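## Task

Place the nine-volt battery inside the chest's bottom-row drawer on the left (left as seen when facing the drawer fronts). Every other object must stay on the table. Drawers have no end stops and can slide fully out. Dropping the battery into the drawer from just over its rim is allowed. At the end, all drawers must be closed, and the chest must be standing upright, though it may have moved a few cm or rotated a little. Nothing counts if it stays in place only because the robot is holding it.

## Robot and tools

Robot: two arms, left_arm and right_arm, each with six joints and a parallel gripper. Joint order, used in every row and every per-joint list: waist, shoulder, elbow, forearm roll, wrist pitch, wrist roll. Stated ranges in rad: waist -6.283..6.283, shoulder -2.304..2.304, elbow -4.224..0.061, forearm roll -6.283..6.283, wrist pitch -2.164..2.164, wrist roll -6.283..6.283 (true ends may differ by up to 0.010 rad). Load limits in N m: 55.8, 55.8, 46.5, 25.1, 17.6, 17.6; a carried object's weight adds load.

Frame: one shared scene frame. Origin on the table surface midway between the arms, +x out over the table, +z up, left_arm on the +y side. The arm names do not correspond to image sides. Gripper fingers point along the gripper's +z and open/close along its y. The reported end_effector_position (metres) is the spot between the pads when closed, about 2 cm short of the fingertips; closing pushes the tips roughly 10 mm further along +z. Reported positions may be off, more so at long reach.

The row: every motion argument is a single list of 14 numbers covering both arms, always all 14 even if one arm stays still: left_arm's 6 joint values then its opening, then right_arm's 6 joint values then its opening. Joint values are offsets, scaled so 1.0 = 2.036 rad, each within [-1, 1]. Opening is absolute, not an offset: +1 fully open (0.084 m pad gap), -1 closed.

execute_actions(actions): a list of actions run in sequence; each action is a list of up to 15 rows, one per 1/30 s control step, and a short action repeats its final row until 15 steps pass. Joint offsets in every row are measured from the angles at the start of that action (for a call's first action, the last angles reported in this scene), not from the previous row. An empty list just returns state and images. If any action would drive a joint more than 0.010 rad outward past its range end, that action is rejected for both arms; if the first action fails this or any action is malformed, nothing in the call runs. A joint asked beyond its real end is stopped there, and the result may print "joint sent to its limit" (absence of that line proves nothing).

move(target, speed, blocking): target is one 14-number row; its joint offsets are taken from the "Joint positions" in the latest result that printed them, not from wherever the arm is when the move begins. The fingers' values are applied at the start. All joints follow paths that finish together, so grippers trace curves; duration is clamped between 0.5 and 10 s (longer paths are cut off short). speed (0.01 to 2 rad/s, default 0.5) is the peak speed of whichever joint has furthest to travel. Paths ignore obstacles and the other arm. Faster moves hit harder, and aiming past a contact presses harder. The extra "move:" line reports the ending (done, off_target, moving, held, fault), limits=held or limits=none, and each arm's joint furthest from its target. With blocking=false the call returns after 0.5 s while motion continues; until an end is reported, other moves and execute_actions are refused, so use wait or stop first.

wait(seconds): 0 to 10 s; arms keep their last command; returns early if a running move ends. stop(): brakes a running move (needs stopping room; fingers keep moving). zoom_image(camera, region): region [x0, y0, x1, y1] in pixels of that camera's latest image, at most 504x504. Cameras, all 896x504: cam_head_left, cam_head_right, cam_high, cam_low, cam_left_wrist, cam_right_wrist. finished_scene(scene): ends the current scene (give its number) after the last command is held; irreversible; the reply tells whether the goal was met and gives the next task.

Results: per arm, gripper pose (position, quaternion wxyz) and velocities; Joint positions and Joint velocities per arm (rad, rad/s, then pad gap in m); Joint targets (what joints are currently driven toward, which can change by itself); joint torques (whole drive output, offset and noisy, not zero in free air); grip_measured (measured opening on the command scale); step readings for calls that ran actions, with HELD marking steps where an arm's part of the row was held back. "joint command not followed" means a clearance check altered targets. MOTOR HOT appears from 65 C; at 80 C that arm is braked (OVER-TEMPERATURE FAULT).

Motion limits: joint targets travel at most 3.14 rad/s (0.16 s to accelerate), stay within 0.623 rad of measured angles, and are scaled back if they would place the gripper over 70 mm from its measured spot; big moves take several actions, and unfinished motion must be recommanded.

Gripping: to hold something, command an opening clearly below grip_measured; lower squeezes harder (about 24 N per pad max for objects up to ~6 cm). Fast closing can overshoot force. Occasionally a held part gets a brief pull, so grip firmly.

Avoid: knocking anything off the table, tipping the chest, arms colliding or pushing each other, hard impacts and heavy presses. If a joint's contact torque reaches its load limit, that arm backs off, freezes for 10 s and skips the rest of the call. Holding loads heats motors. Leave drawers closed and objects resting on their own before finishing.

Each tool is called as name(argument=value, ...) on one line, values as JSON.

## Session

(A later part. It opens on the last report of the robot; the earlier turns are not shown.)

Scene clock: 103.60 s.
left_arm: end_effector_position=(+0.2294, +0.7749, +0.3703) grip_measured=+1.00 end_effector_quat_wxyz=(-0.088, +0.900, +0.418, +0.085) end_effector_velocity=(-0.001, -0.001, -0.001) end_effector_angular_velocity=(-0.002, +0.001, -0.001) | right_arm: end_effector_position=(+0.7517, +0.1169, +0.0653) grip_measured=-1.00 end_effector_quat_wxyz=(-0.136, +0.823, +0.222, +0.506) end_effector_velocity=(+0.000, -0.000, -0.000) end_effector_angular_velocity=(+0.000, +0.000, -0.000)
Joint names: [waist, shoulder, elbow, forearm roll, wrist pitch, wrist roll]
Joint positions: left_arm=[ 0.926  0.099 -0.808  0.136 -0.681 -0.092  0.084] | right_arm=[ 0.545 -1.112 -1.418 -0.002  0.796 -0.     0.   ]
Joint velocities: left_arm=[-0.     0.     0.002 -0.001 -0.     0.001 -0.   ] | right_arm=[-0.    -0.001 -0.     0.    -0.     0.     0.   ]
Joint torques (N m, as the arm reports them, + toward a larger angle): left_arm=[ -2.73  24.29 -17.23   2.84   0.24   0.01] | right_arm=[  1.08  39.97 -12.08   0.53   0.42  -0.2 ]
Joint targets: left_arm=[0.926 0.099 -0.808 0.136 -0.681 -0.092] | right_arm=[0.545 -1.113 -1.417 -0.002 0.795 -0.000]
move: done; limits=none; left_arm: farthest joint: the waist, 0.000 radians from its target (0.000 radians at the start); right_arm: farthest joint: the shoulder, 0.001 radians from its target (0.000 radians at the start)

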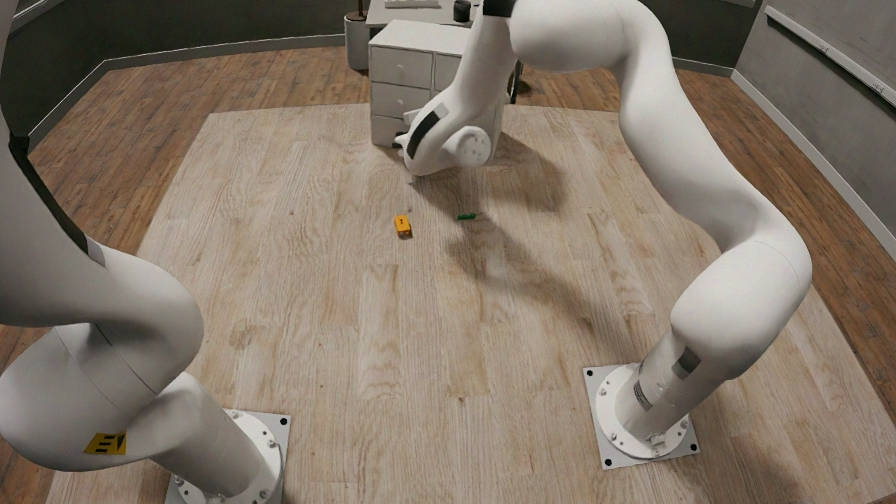

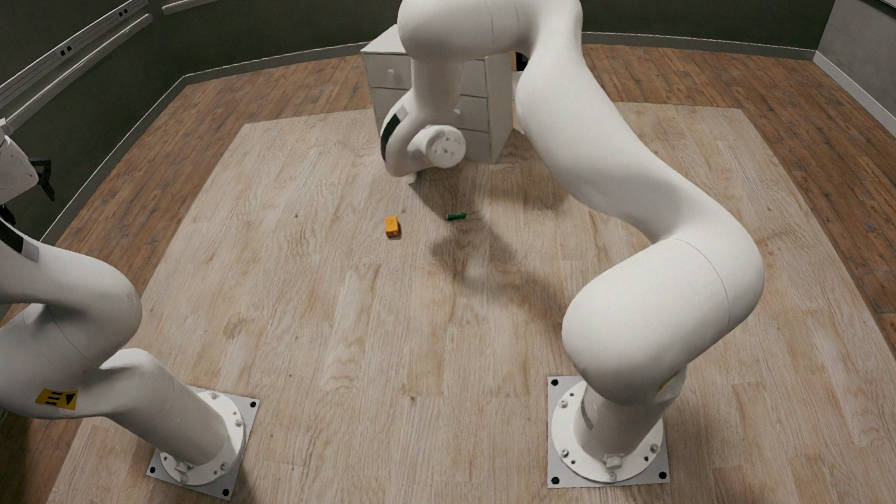

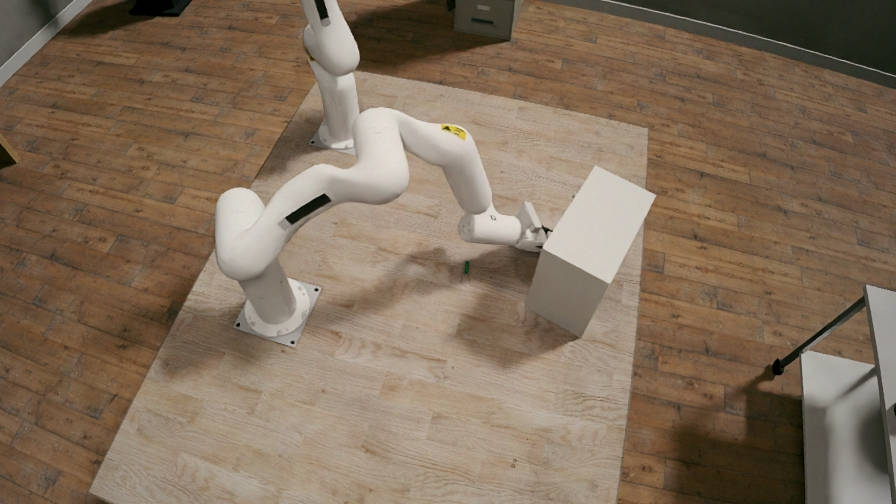

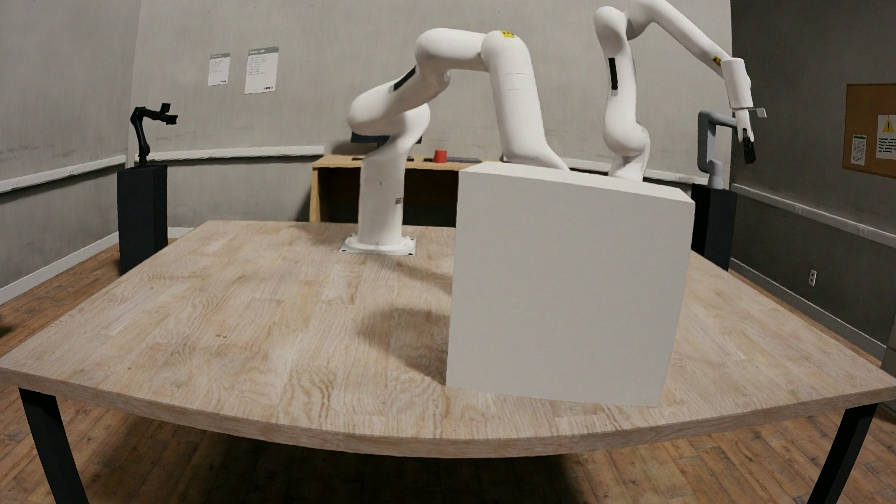

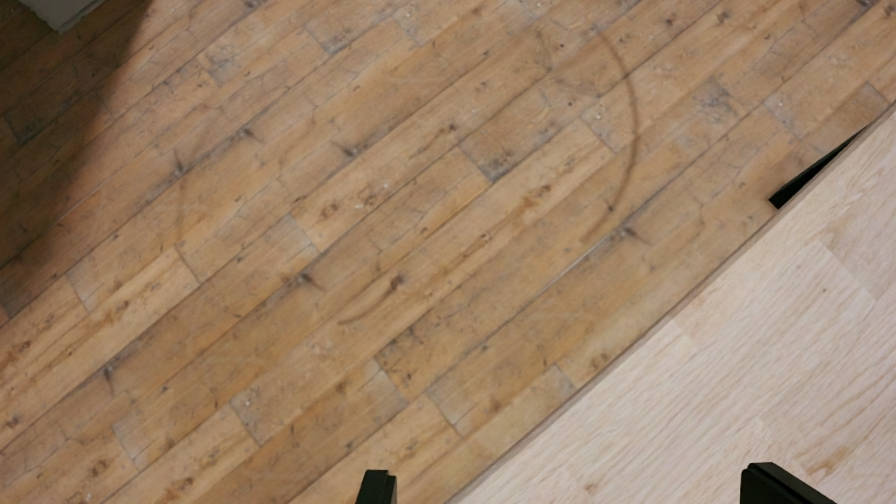

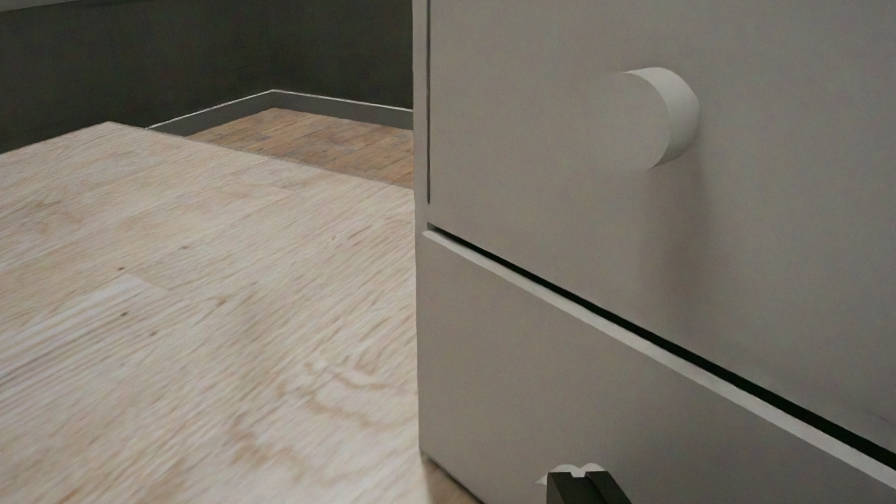

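move(target=[0,0,0,0,0,0,1,0,0,0,0,0,0,0.2])

move(target=[0,0,0,0,0,0,1,0,0.03,0.075,0,0.045,0,0.2], speed=0.2)

move(target=[0,0,0,0,0,0,1,0,0,0,0,0,0.39,0.2])

Scene clock: 114.30 s.
left_arm: end_effector_position=(+0.2294, +0.7749, +0.3703) grip_measured=+1.00 end_effector_quat_wxyz=(-0.088, +0.900, +0.418, +0.085) end_effector_velocity=(+0.000, +0.000, -0.000) end_effector_angular_velocity=(-0.000, +0.001, -0.000) | right_arm: end_effector_position=(+0.7515, +0.1168, +0.0650) grip_measured=+0.19 end_effector_quat_wxyz=(-0.136, +0.823, +0.222, +0.506) end_effector_velocity=(+0.001, -0.000, +0.001) end_effector_angular_velocity=(+0.002, -0.003, -0.001)
Joint names: [waist, shoulder, elbow, forearm roll, wrist pitch, wrist roll]
Joint positions: left_arm=[ 0.926  0.099 -0.808  0.136 -0.681 -0.092  0.084] | right_arm=[ 0.545 -1.112 -1.418 -0.002  0.796 -0.     0.052]
Joint velocities: left_arm=[-0.    -0.001 -0.001  0.    -0.     0.    -0.   ] | right_arm=[-0.001  0.    -0.001  0.     0.002 -0.     0.   ]
Joint torques (N m, as the arm reports them, + toward a larger angle): left_arm=[  0.71  25.02 -18.16   2.06   0.49   0.2 ] | right_arm=[ -3.54  48.53 -16.67   2.77   2.08  -0.38]
Joint targets: left_arm=[0.926 0.099 -0.808 0.136 -0.681 -0.092] | right_arm=[0.545 -1.112 -1.418 -0.002 0.796 -0.000]
move: done; limits=none; left_arm: farthest joint: the waist, 0.000 radians from its target (0.000 radians at the start); right_arm: farthest joint: the waist, 0.000 radians from its target (0.000 radians at the start)

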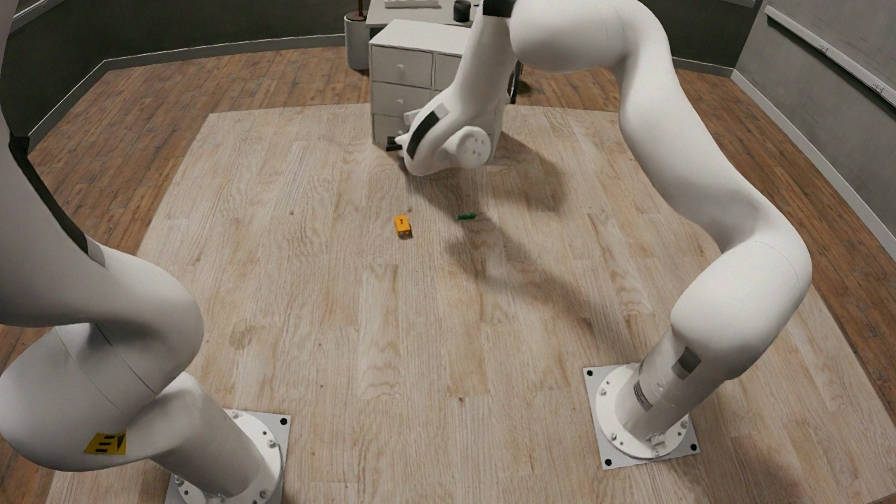

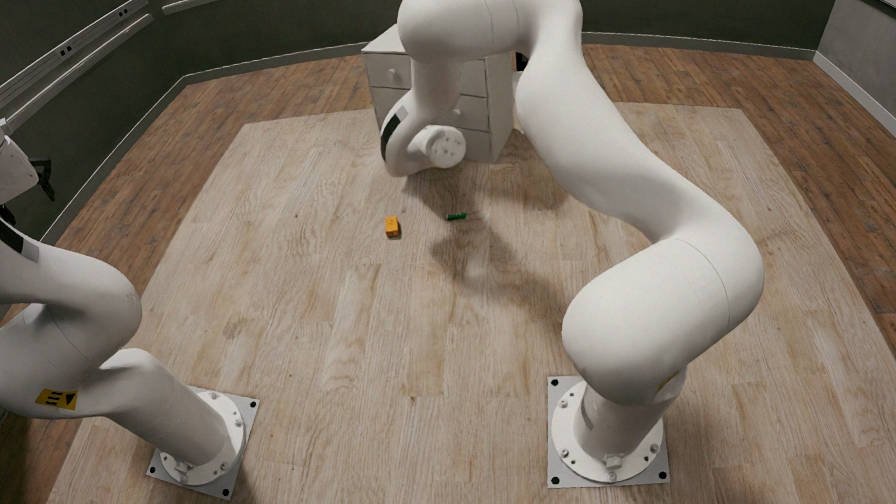

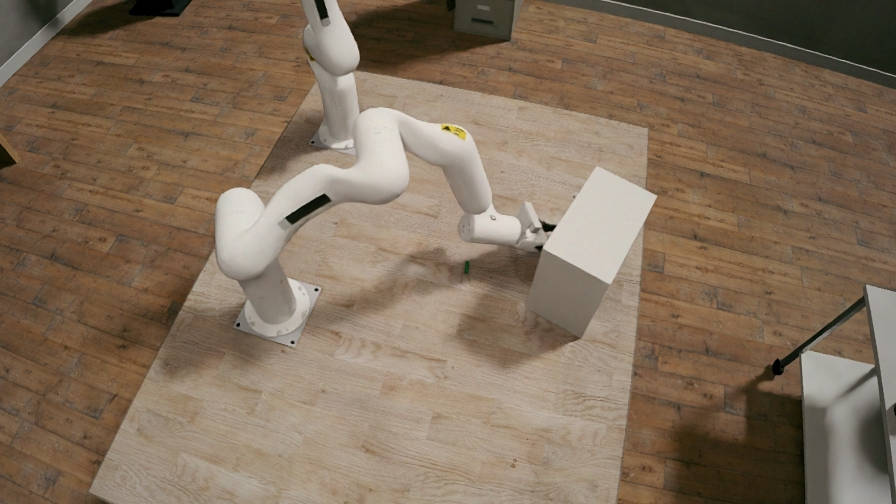

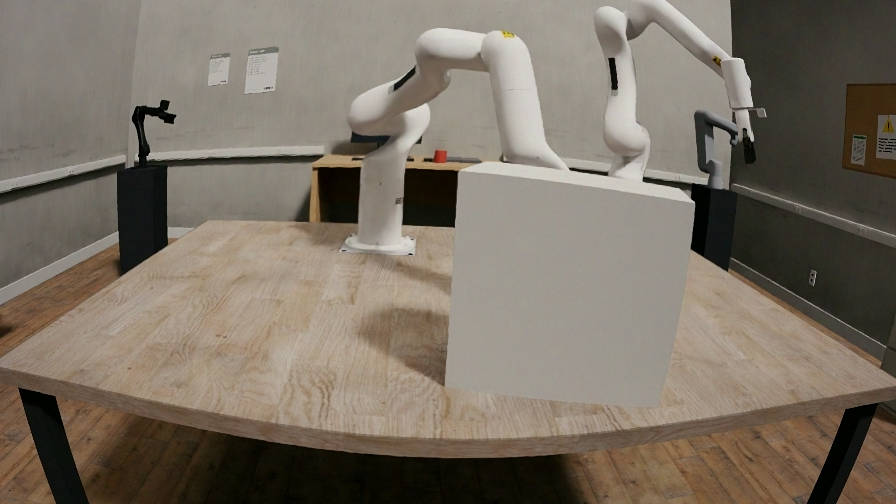

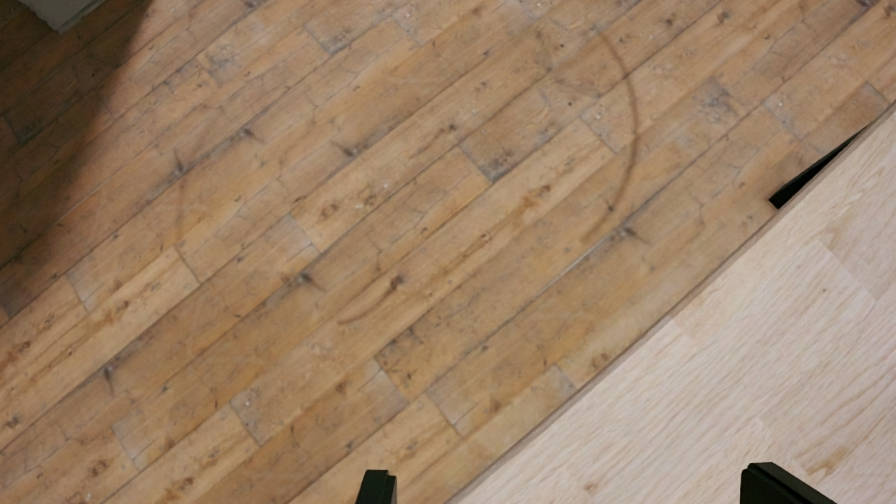

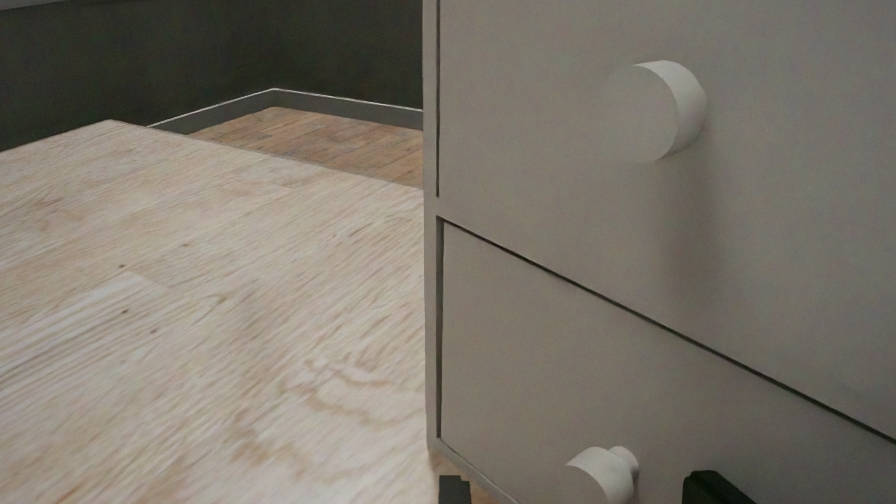

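Scene clock: 115.43 s.
left_arm: end_effector_position=(+0.2294, +0.7749, +0.3703) grip_measured=+1.00 end_effector_quat_wxyz=(-0.088, +0.900, +0.418, +0.085) end_effector_velocity=(+0.001, +0.000, +0.000) end_effector_angular_velocity=(+0.001, +0.001, -0.003) | right_arm: end_effector_position=(+0.7123, +0.0942, +0.0628) grip_measured=+0.19 end_effector_quat_wxyz=(-0.136, +0.823, +0.222, +0.506) end_effector_velocity=(+0.000, -0.000, -0.000) end_effector_angular_velocity=(-0.000, +0.001, -0.001)
Joint names: [waist, shoulder, elbow, forearm roll, wrist pitch, wrist roll]
Joint positions: left_arm=[ 0.926  0.099 -0.808  0.136 -0.681 -0.092  0.084] | right_arm=[ 0.545 -1.051 -1.265 -0.002  0.888 -0.     0.052]
Joint velocities: left_arm=[-0.001 -0.002 -0.002  0.001  0.     0.002 -0.   ] | right_arm=[-0.     0.     0.     0.    -0.001  0.    -0.   ]
Joint torques (N m, as the arm reports them, + toward a larger angle): left_arm=[ -4.28  26.96 -16.53   3.4    0.74   0.3 ] | right_arm=[  2.45  40.88 -12.32   0.79   1.03  -0.16]
Joint targets: left_arm=[0.926 0.099 -0.808 0.136 -0.681 -0.092] | right_arm=[0.545 -1.051 -1.265 -0.002 0.888 -0.000]
move: done; limits=none; left_arm: farthest joint: the waist, 0.000 radians from its target (0.000 radians at the start); right_arm: farthest joint: the waist, 0.000 radians from its target (0.000 radians at the start)

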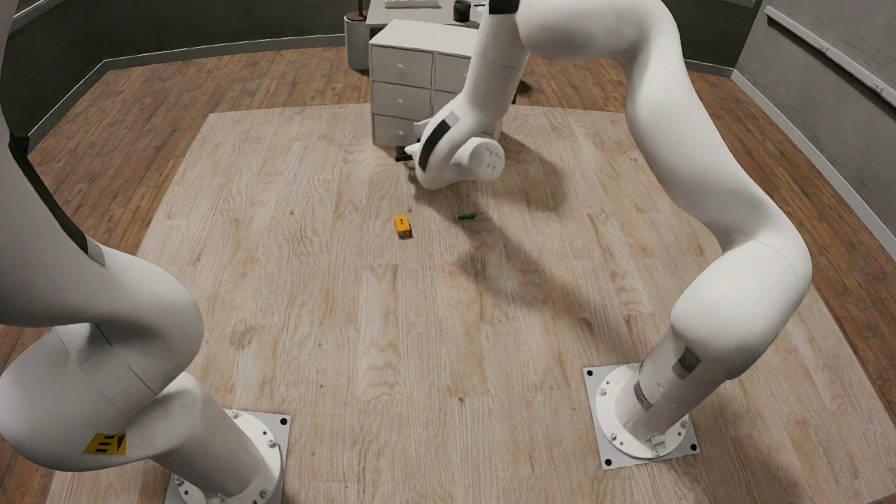

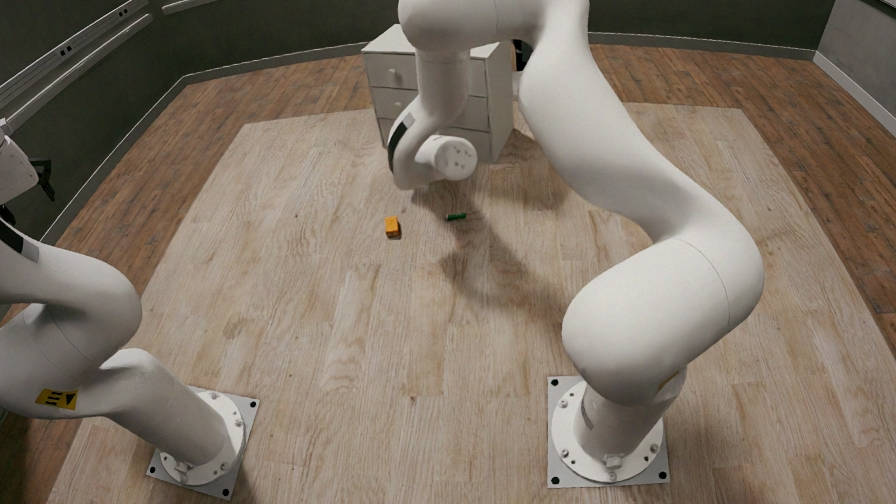

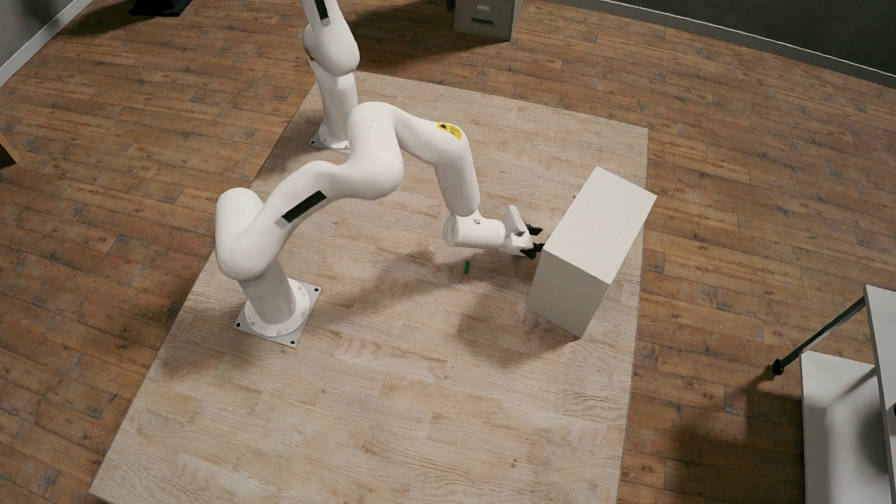

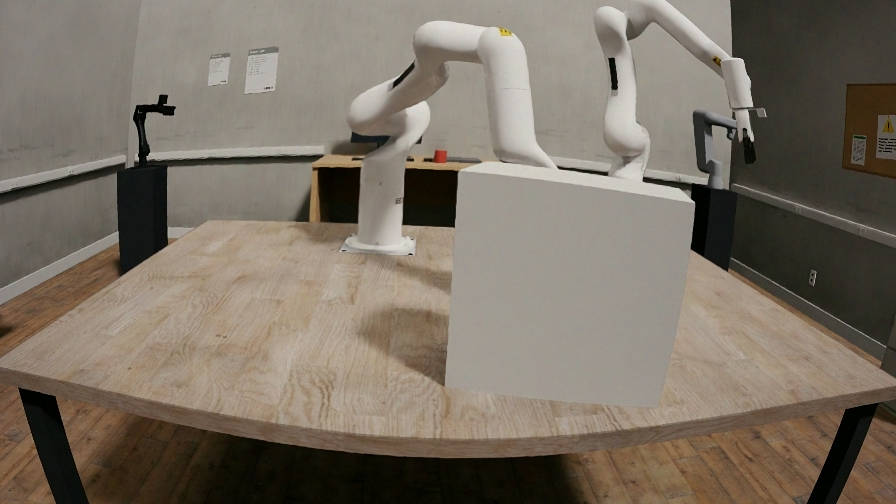

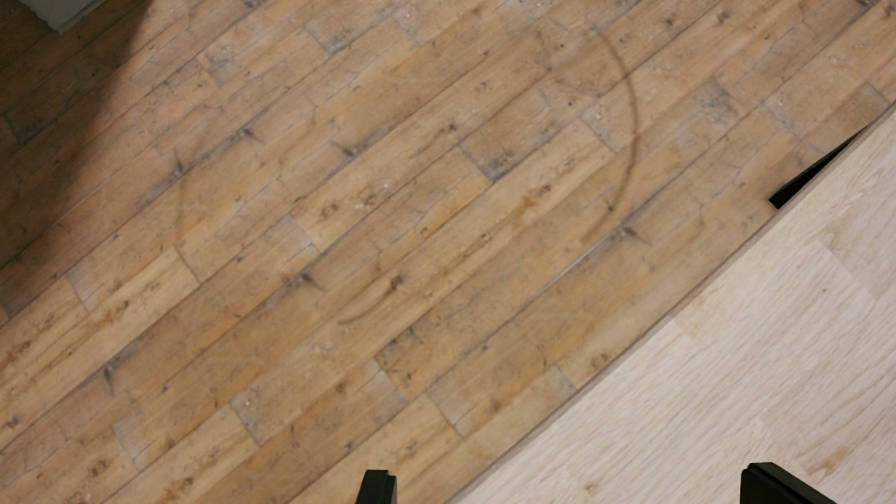

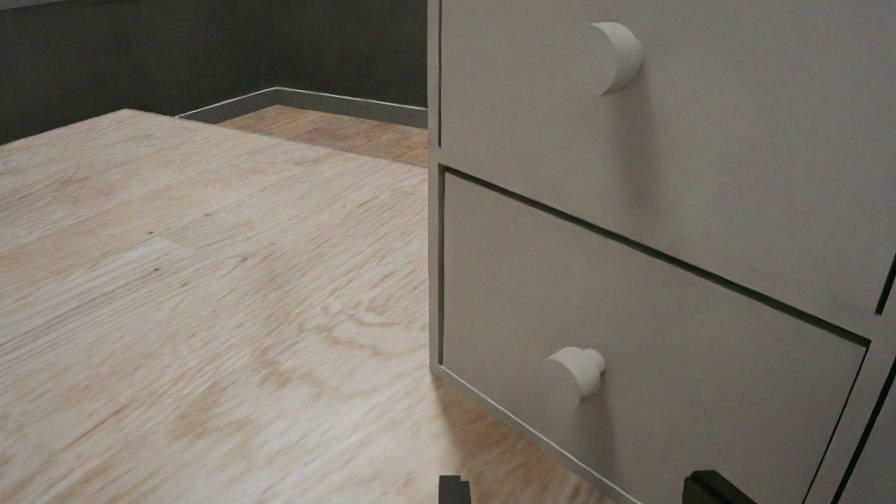

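Scene clock: 117.47 s.
left_arm: end_effector_position=(+0.2294, +0.7749, +0.3703) grip_measured=+1.00 end_effector_quat_wxyz=(-0.088, +0.900, +0.418, +0.085) end_effector_velocity=(+0.000, +0.001, +0.001) end_effector_angular_velocity=(+0.002, -0.001, -0.001) | right_arm: end_effector_position=(+0.7123, +0.0942, +0.0628) grip_measured=+0.19 end_effector_quat_wxyz=(-0.321, +0.844, -0.113, +0.414) end_effector_velocity=(+0.000, -0.001, -0.000) end_effector_angular_velocity=(+0.000, +0.001, -0.000)
Joint names: [waist, shoulder, elbow, forearm roll, wrist pitch, wrist roll]
Joint positions: left_arm=[ 0.926  0.099 -0.808  0.136 -0.681 -0.092  0.084] | right_arm=[ 0.545 -1.051 -1.265 -0.002  0.888  0.793  0.052]
Joint velocities: left_arm=[ 0.     0.    -0.002 -0.     0.     0.001  0.   ] | right_arm=[-0.001 -0.     0.    -0.001 -0.     0.001  0.   ]
Joint torques (N m, as the arm reports them, + toward a larger angle): left_arm=[  0.87  26.3  -17.41   2.04   0.63   0.1 ] | right_arm=[ -4.36  42.06 -11.41  -0.16   1.24  -0.03]
Joint targets: left_arm=[0.926 0.099 -0.808 0.136 -0.681 -0.092] | right_arm=[0.545 -1.051 -1.265 -0.002 0.888 0.793]
move: done; limits=none; left_arm: farthest joint: the waist, 0.000 radians from its target (0.000 radians at the start); right_arm: farthest joint: the wrist roll, 0.001 radians from its target (0.794 radians at the start)

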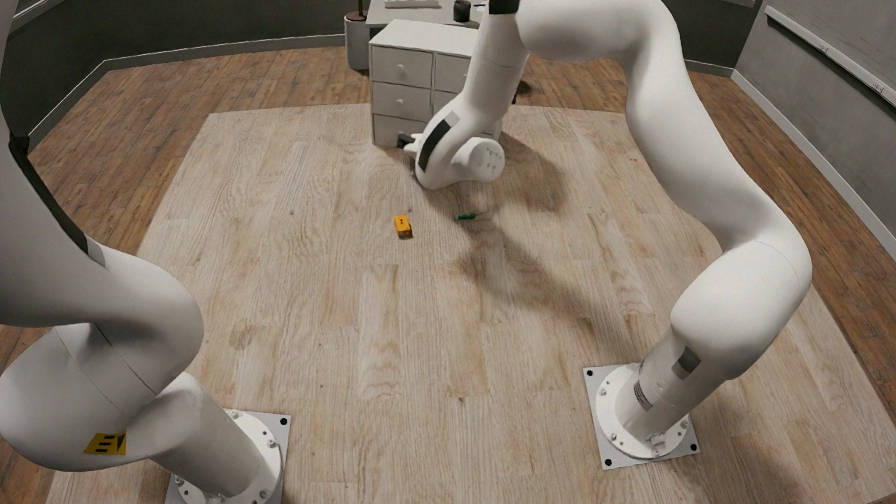

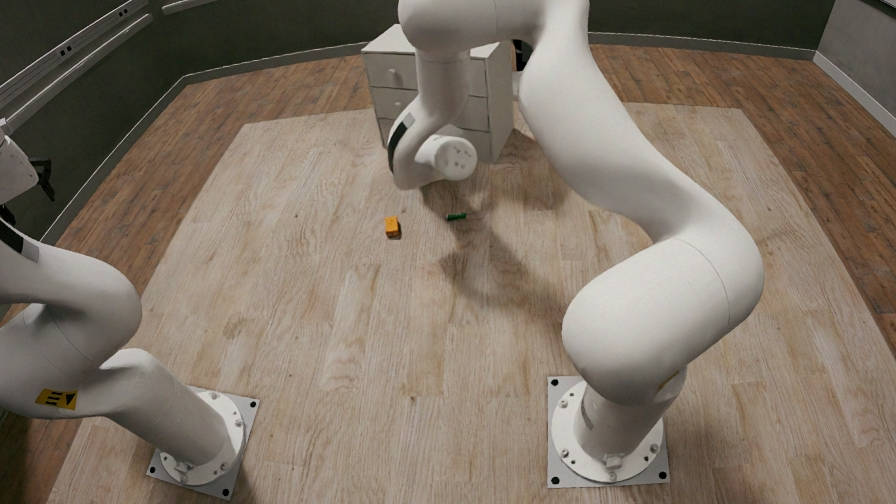

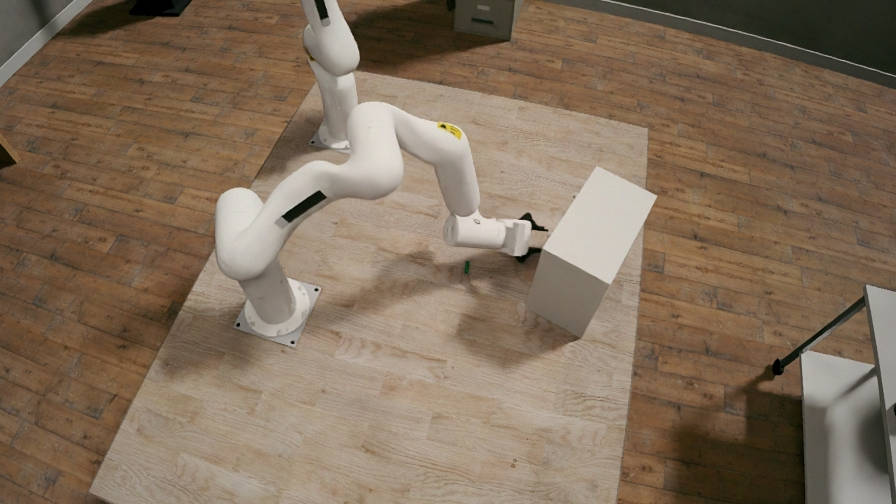

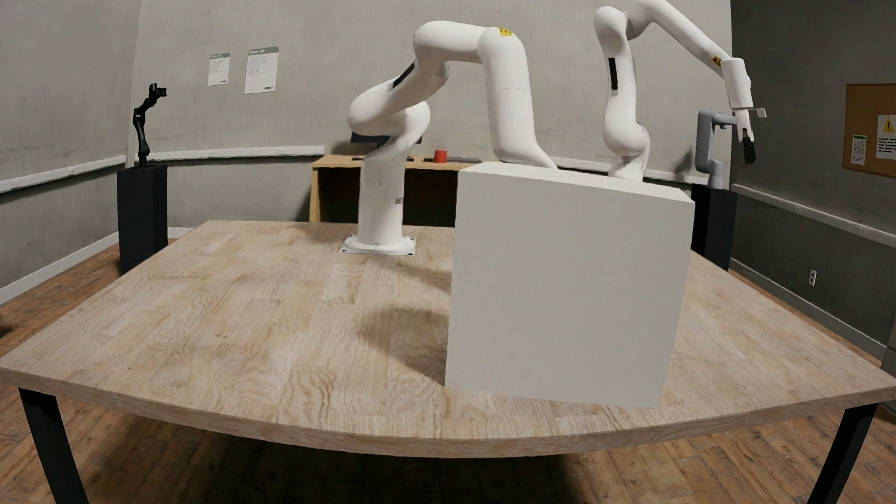

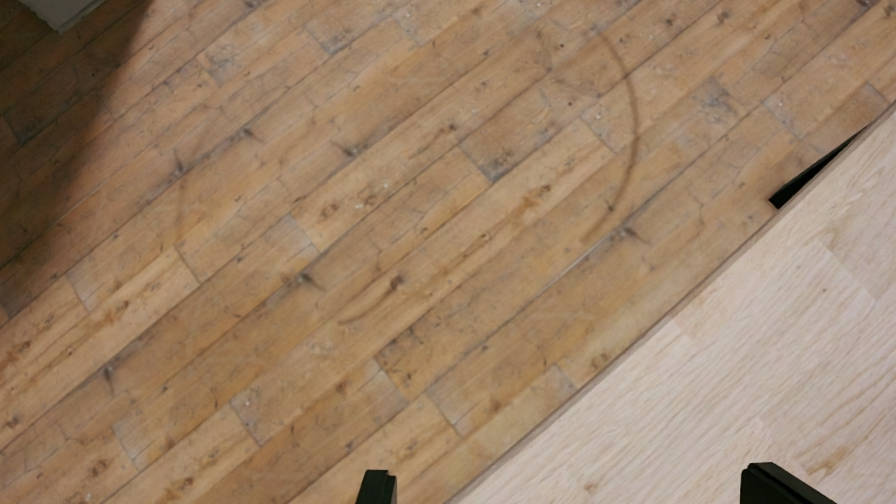

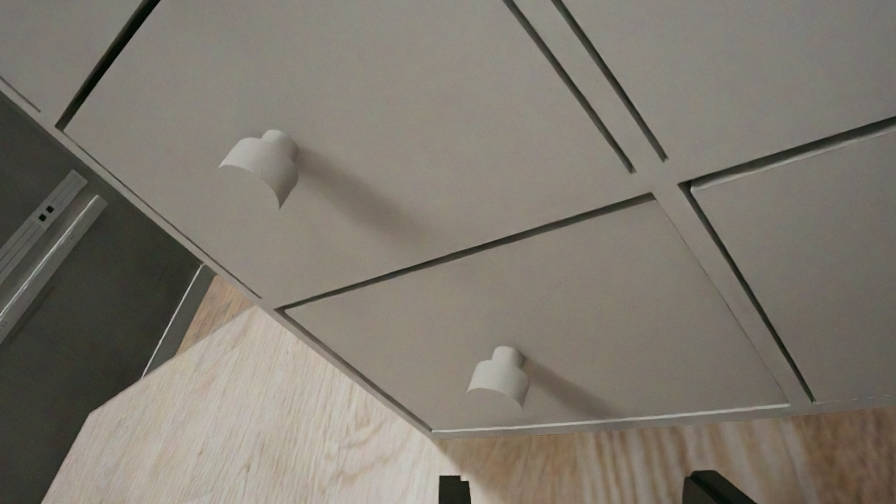

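move(target=[0,0,0,0,0,0,1,0,-0.0334,-0.0712,0,-0.0388,0,0.1], speed=0.08)

Scene clock: 124.70 s.
left_arm: end_effector_position=(+0.2294, +0.7749, +0.3703) grip_measured=+1.00 end_effector_quat_wxyz=(-0.088, +0.900, +0.418, +0.085) end_effector_velocity=(-0.000, -0.001, -0.001) end_effector_angular_velocity=(-0.002, +0.001, -0.000) | right_arm: end_effector_position=(+0.7478, +0.1146, +0.0583) grip_measured=+0.09 end_effector_quat_wxyz=(-0.320, +0.845, -0.113, +0.413) end_effector_velocity=(+0.001, -0.001, +0.000) end_effector_angular_velocity=(+0.000, -0.001, -0.002)
Joint names: [waist, shoulder, elbow, forearm roll, wrist pitch, wrist roll]
Joint positions: left_arm=[ 0.926  0.099 -0.808  0.136 -0.681 -0.092  0.084] | right_arm=[ 0.545 -1.119 -1.41  -0.002  0.809  0.793  0.048]
Joint velocities: left_arm=[-0.    -0.     0.002  0.    -0.    -0.     0.   ] | right_arm=[-0.002 -0.    -0.     0.     0.    -0.    -0.   ]
Joint torques (N m, as the arm reports them, + toward a larger angle): left_arm=[ -2.53  28.47 -18.42   2.     0.39   0.01] | right_arm=[ -1.12  43.91 -11.84   1.34   1.08  -0.29]
Joint targets: left_arm=[0.926 0.099 -0.808 0.136 -0.681 -0.092] | right_arm=[0.545 -1.119 -1.410 -0.002 0.809 0.793]
move: done; limits=none; left_arm: farthest joint: the waist, 0.000 radians from its target (0.000 radians at the start); right_arm: farthest joint: the waist, 0.000 radians from its target (0.000 radians at the start)

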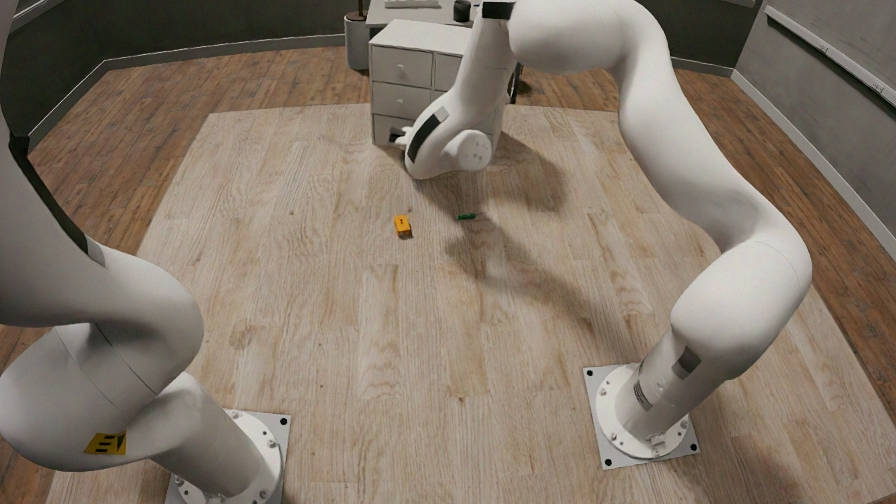

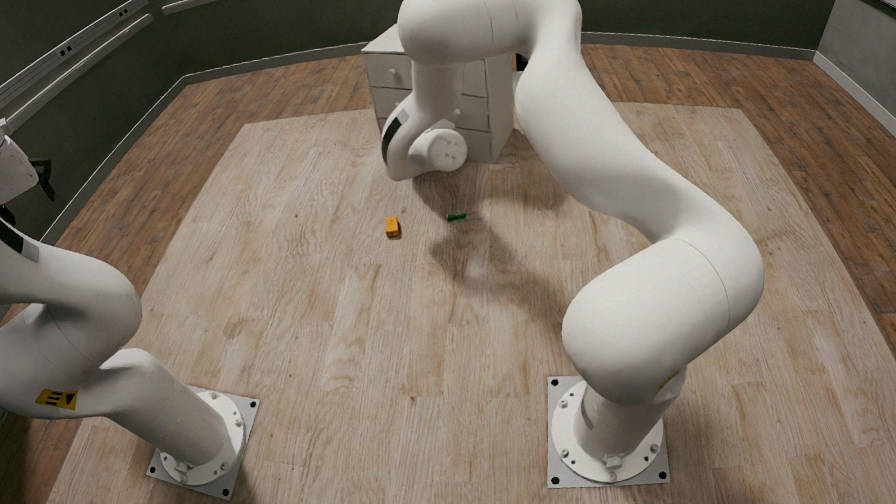

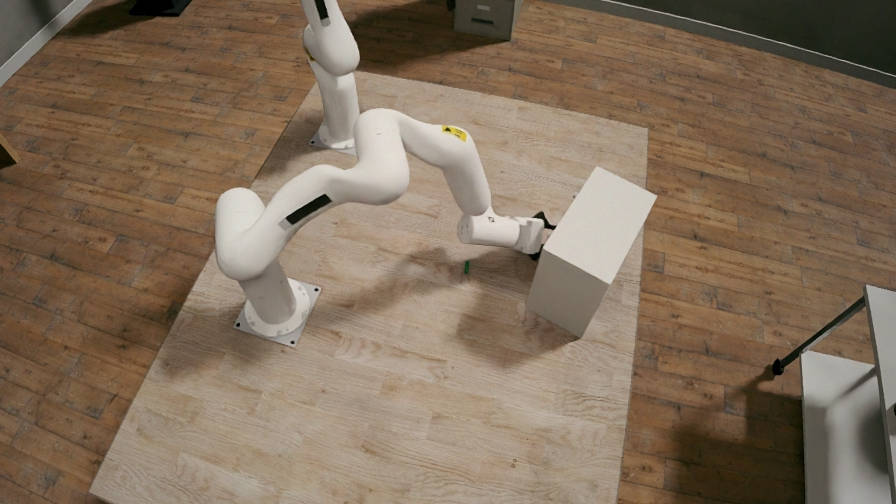

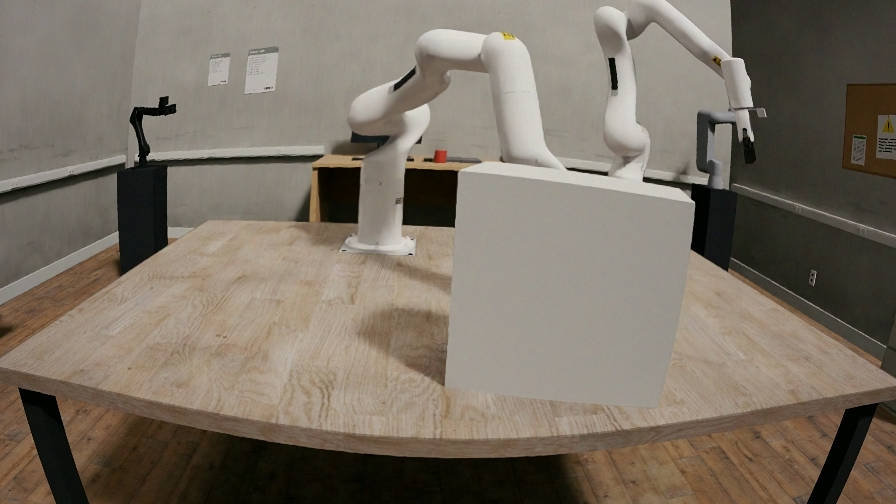

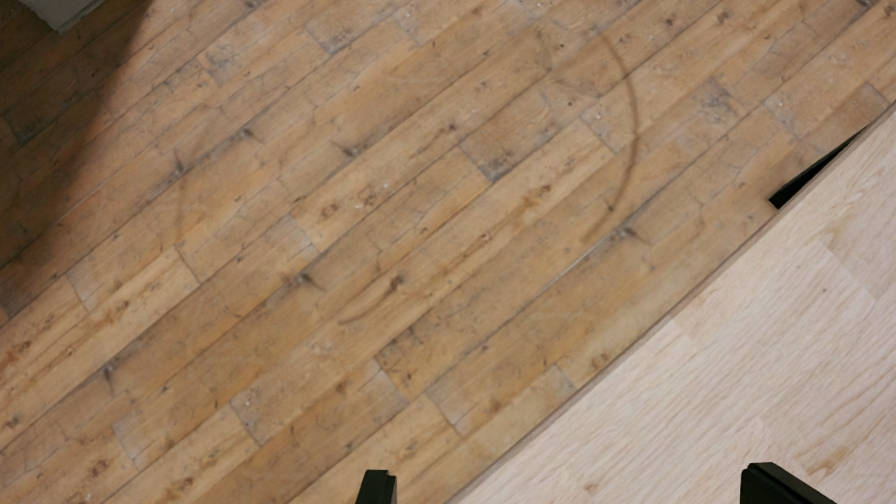

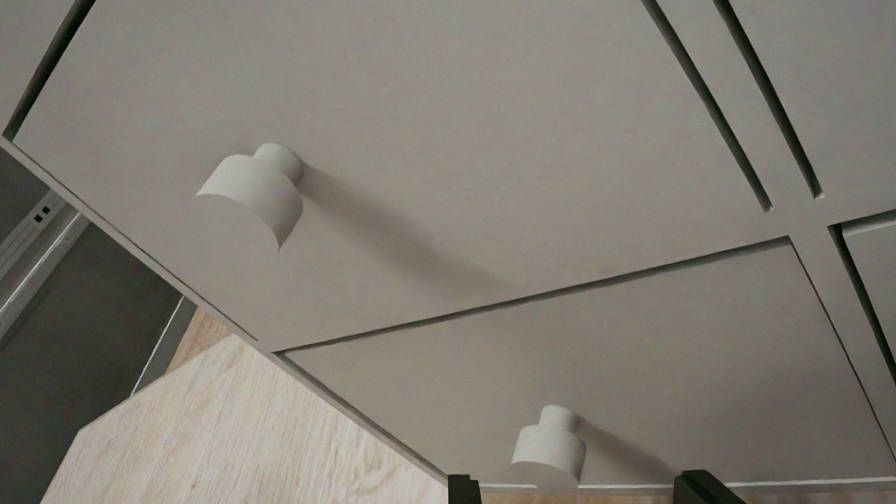

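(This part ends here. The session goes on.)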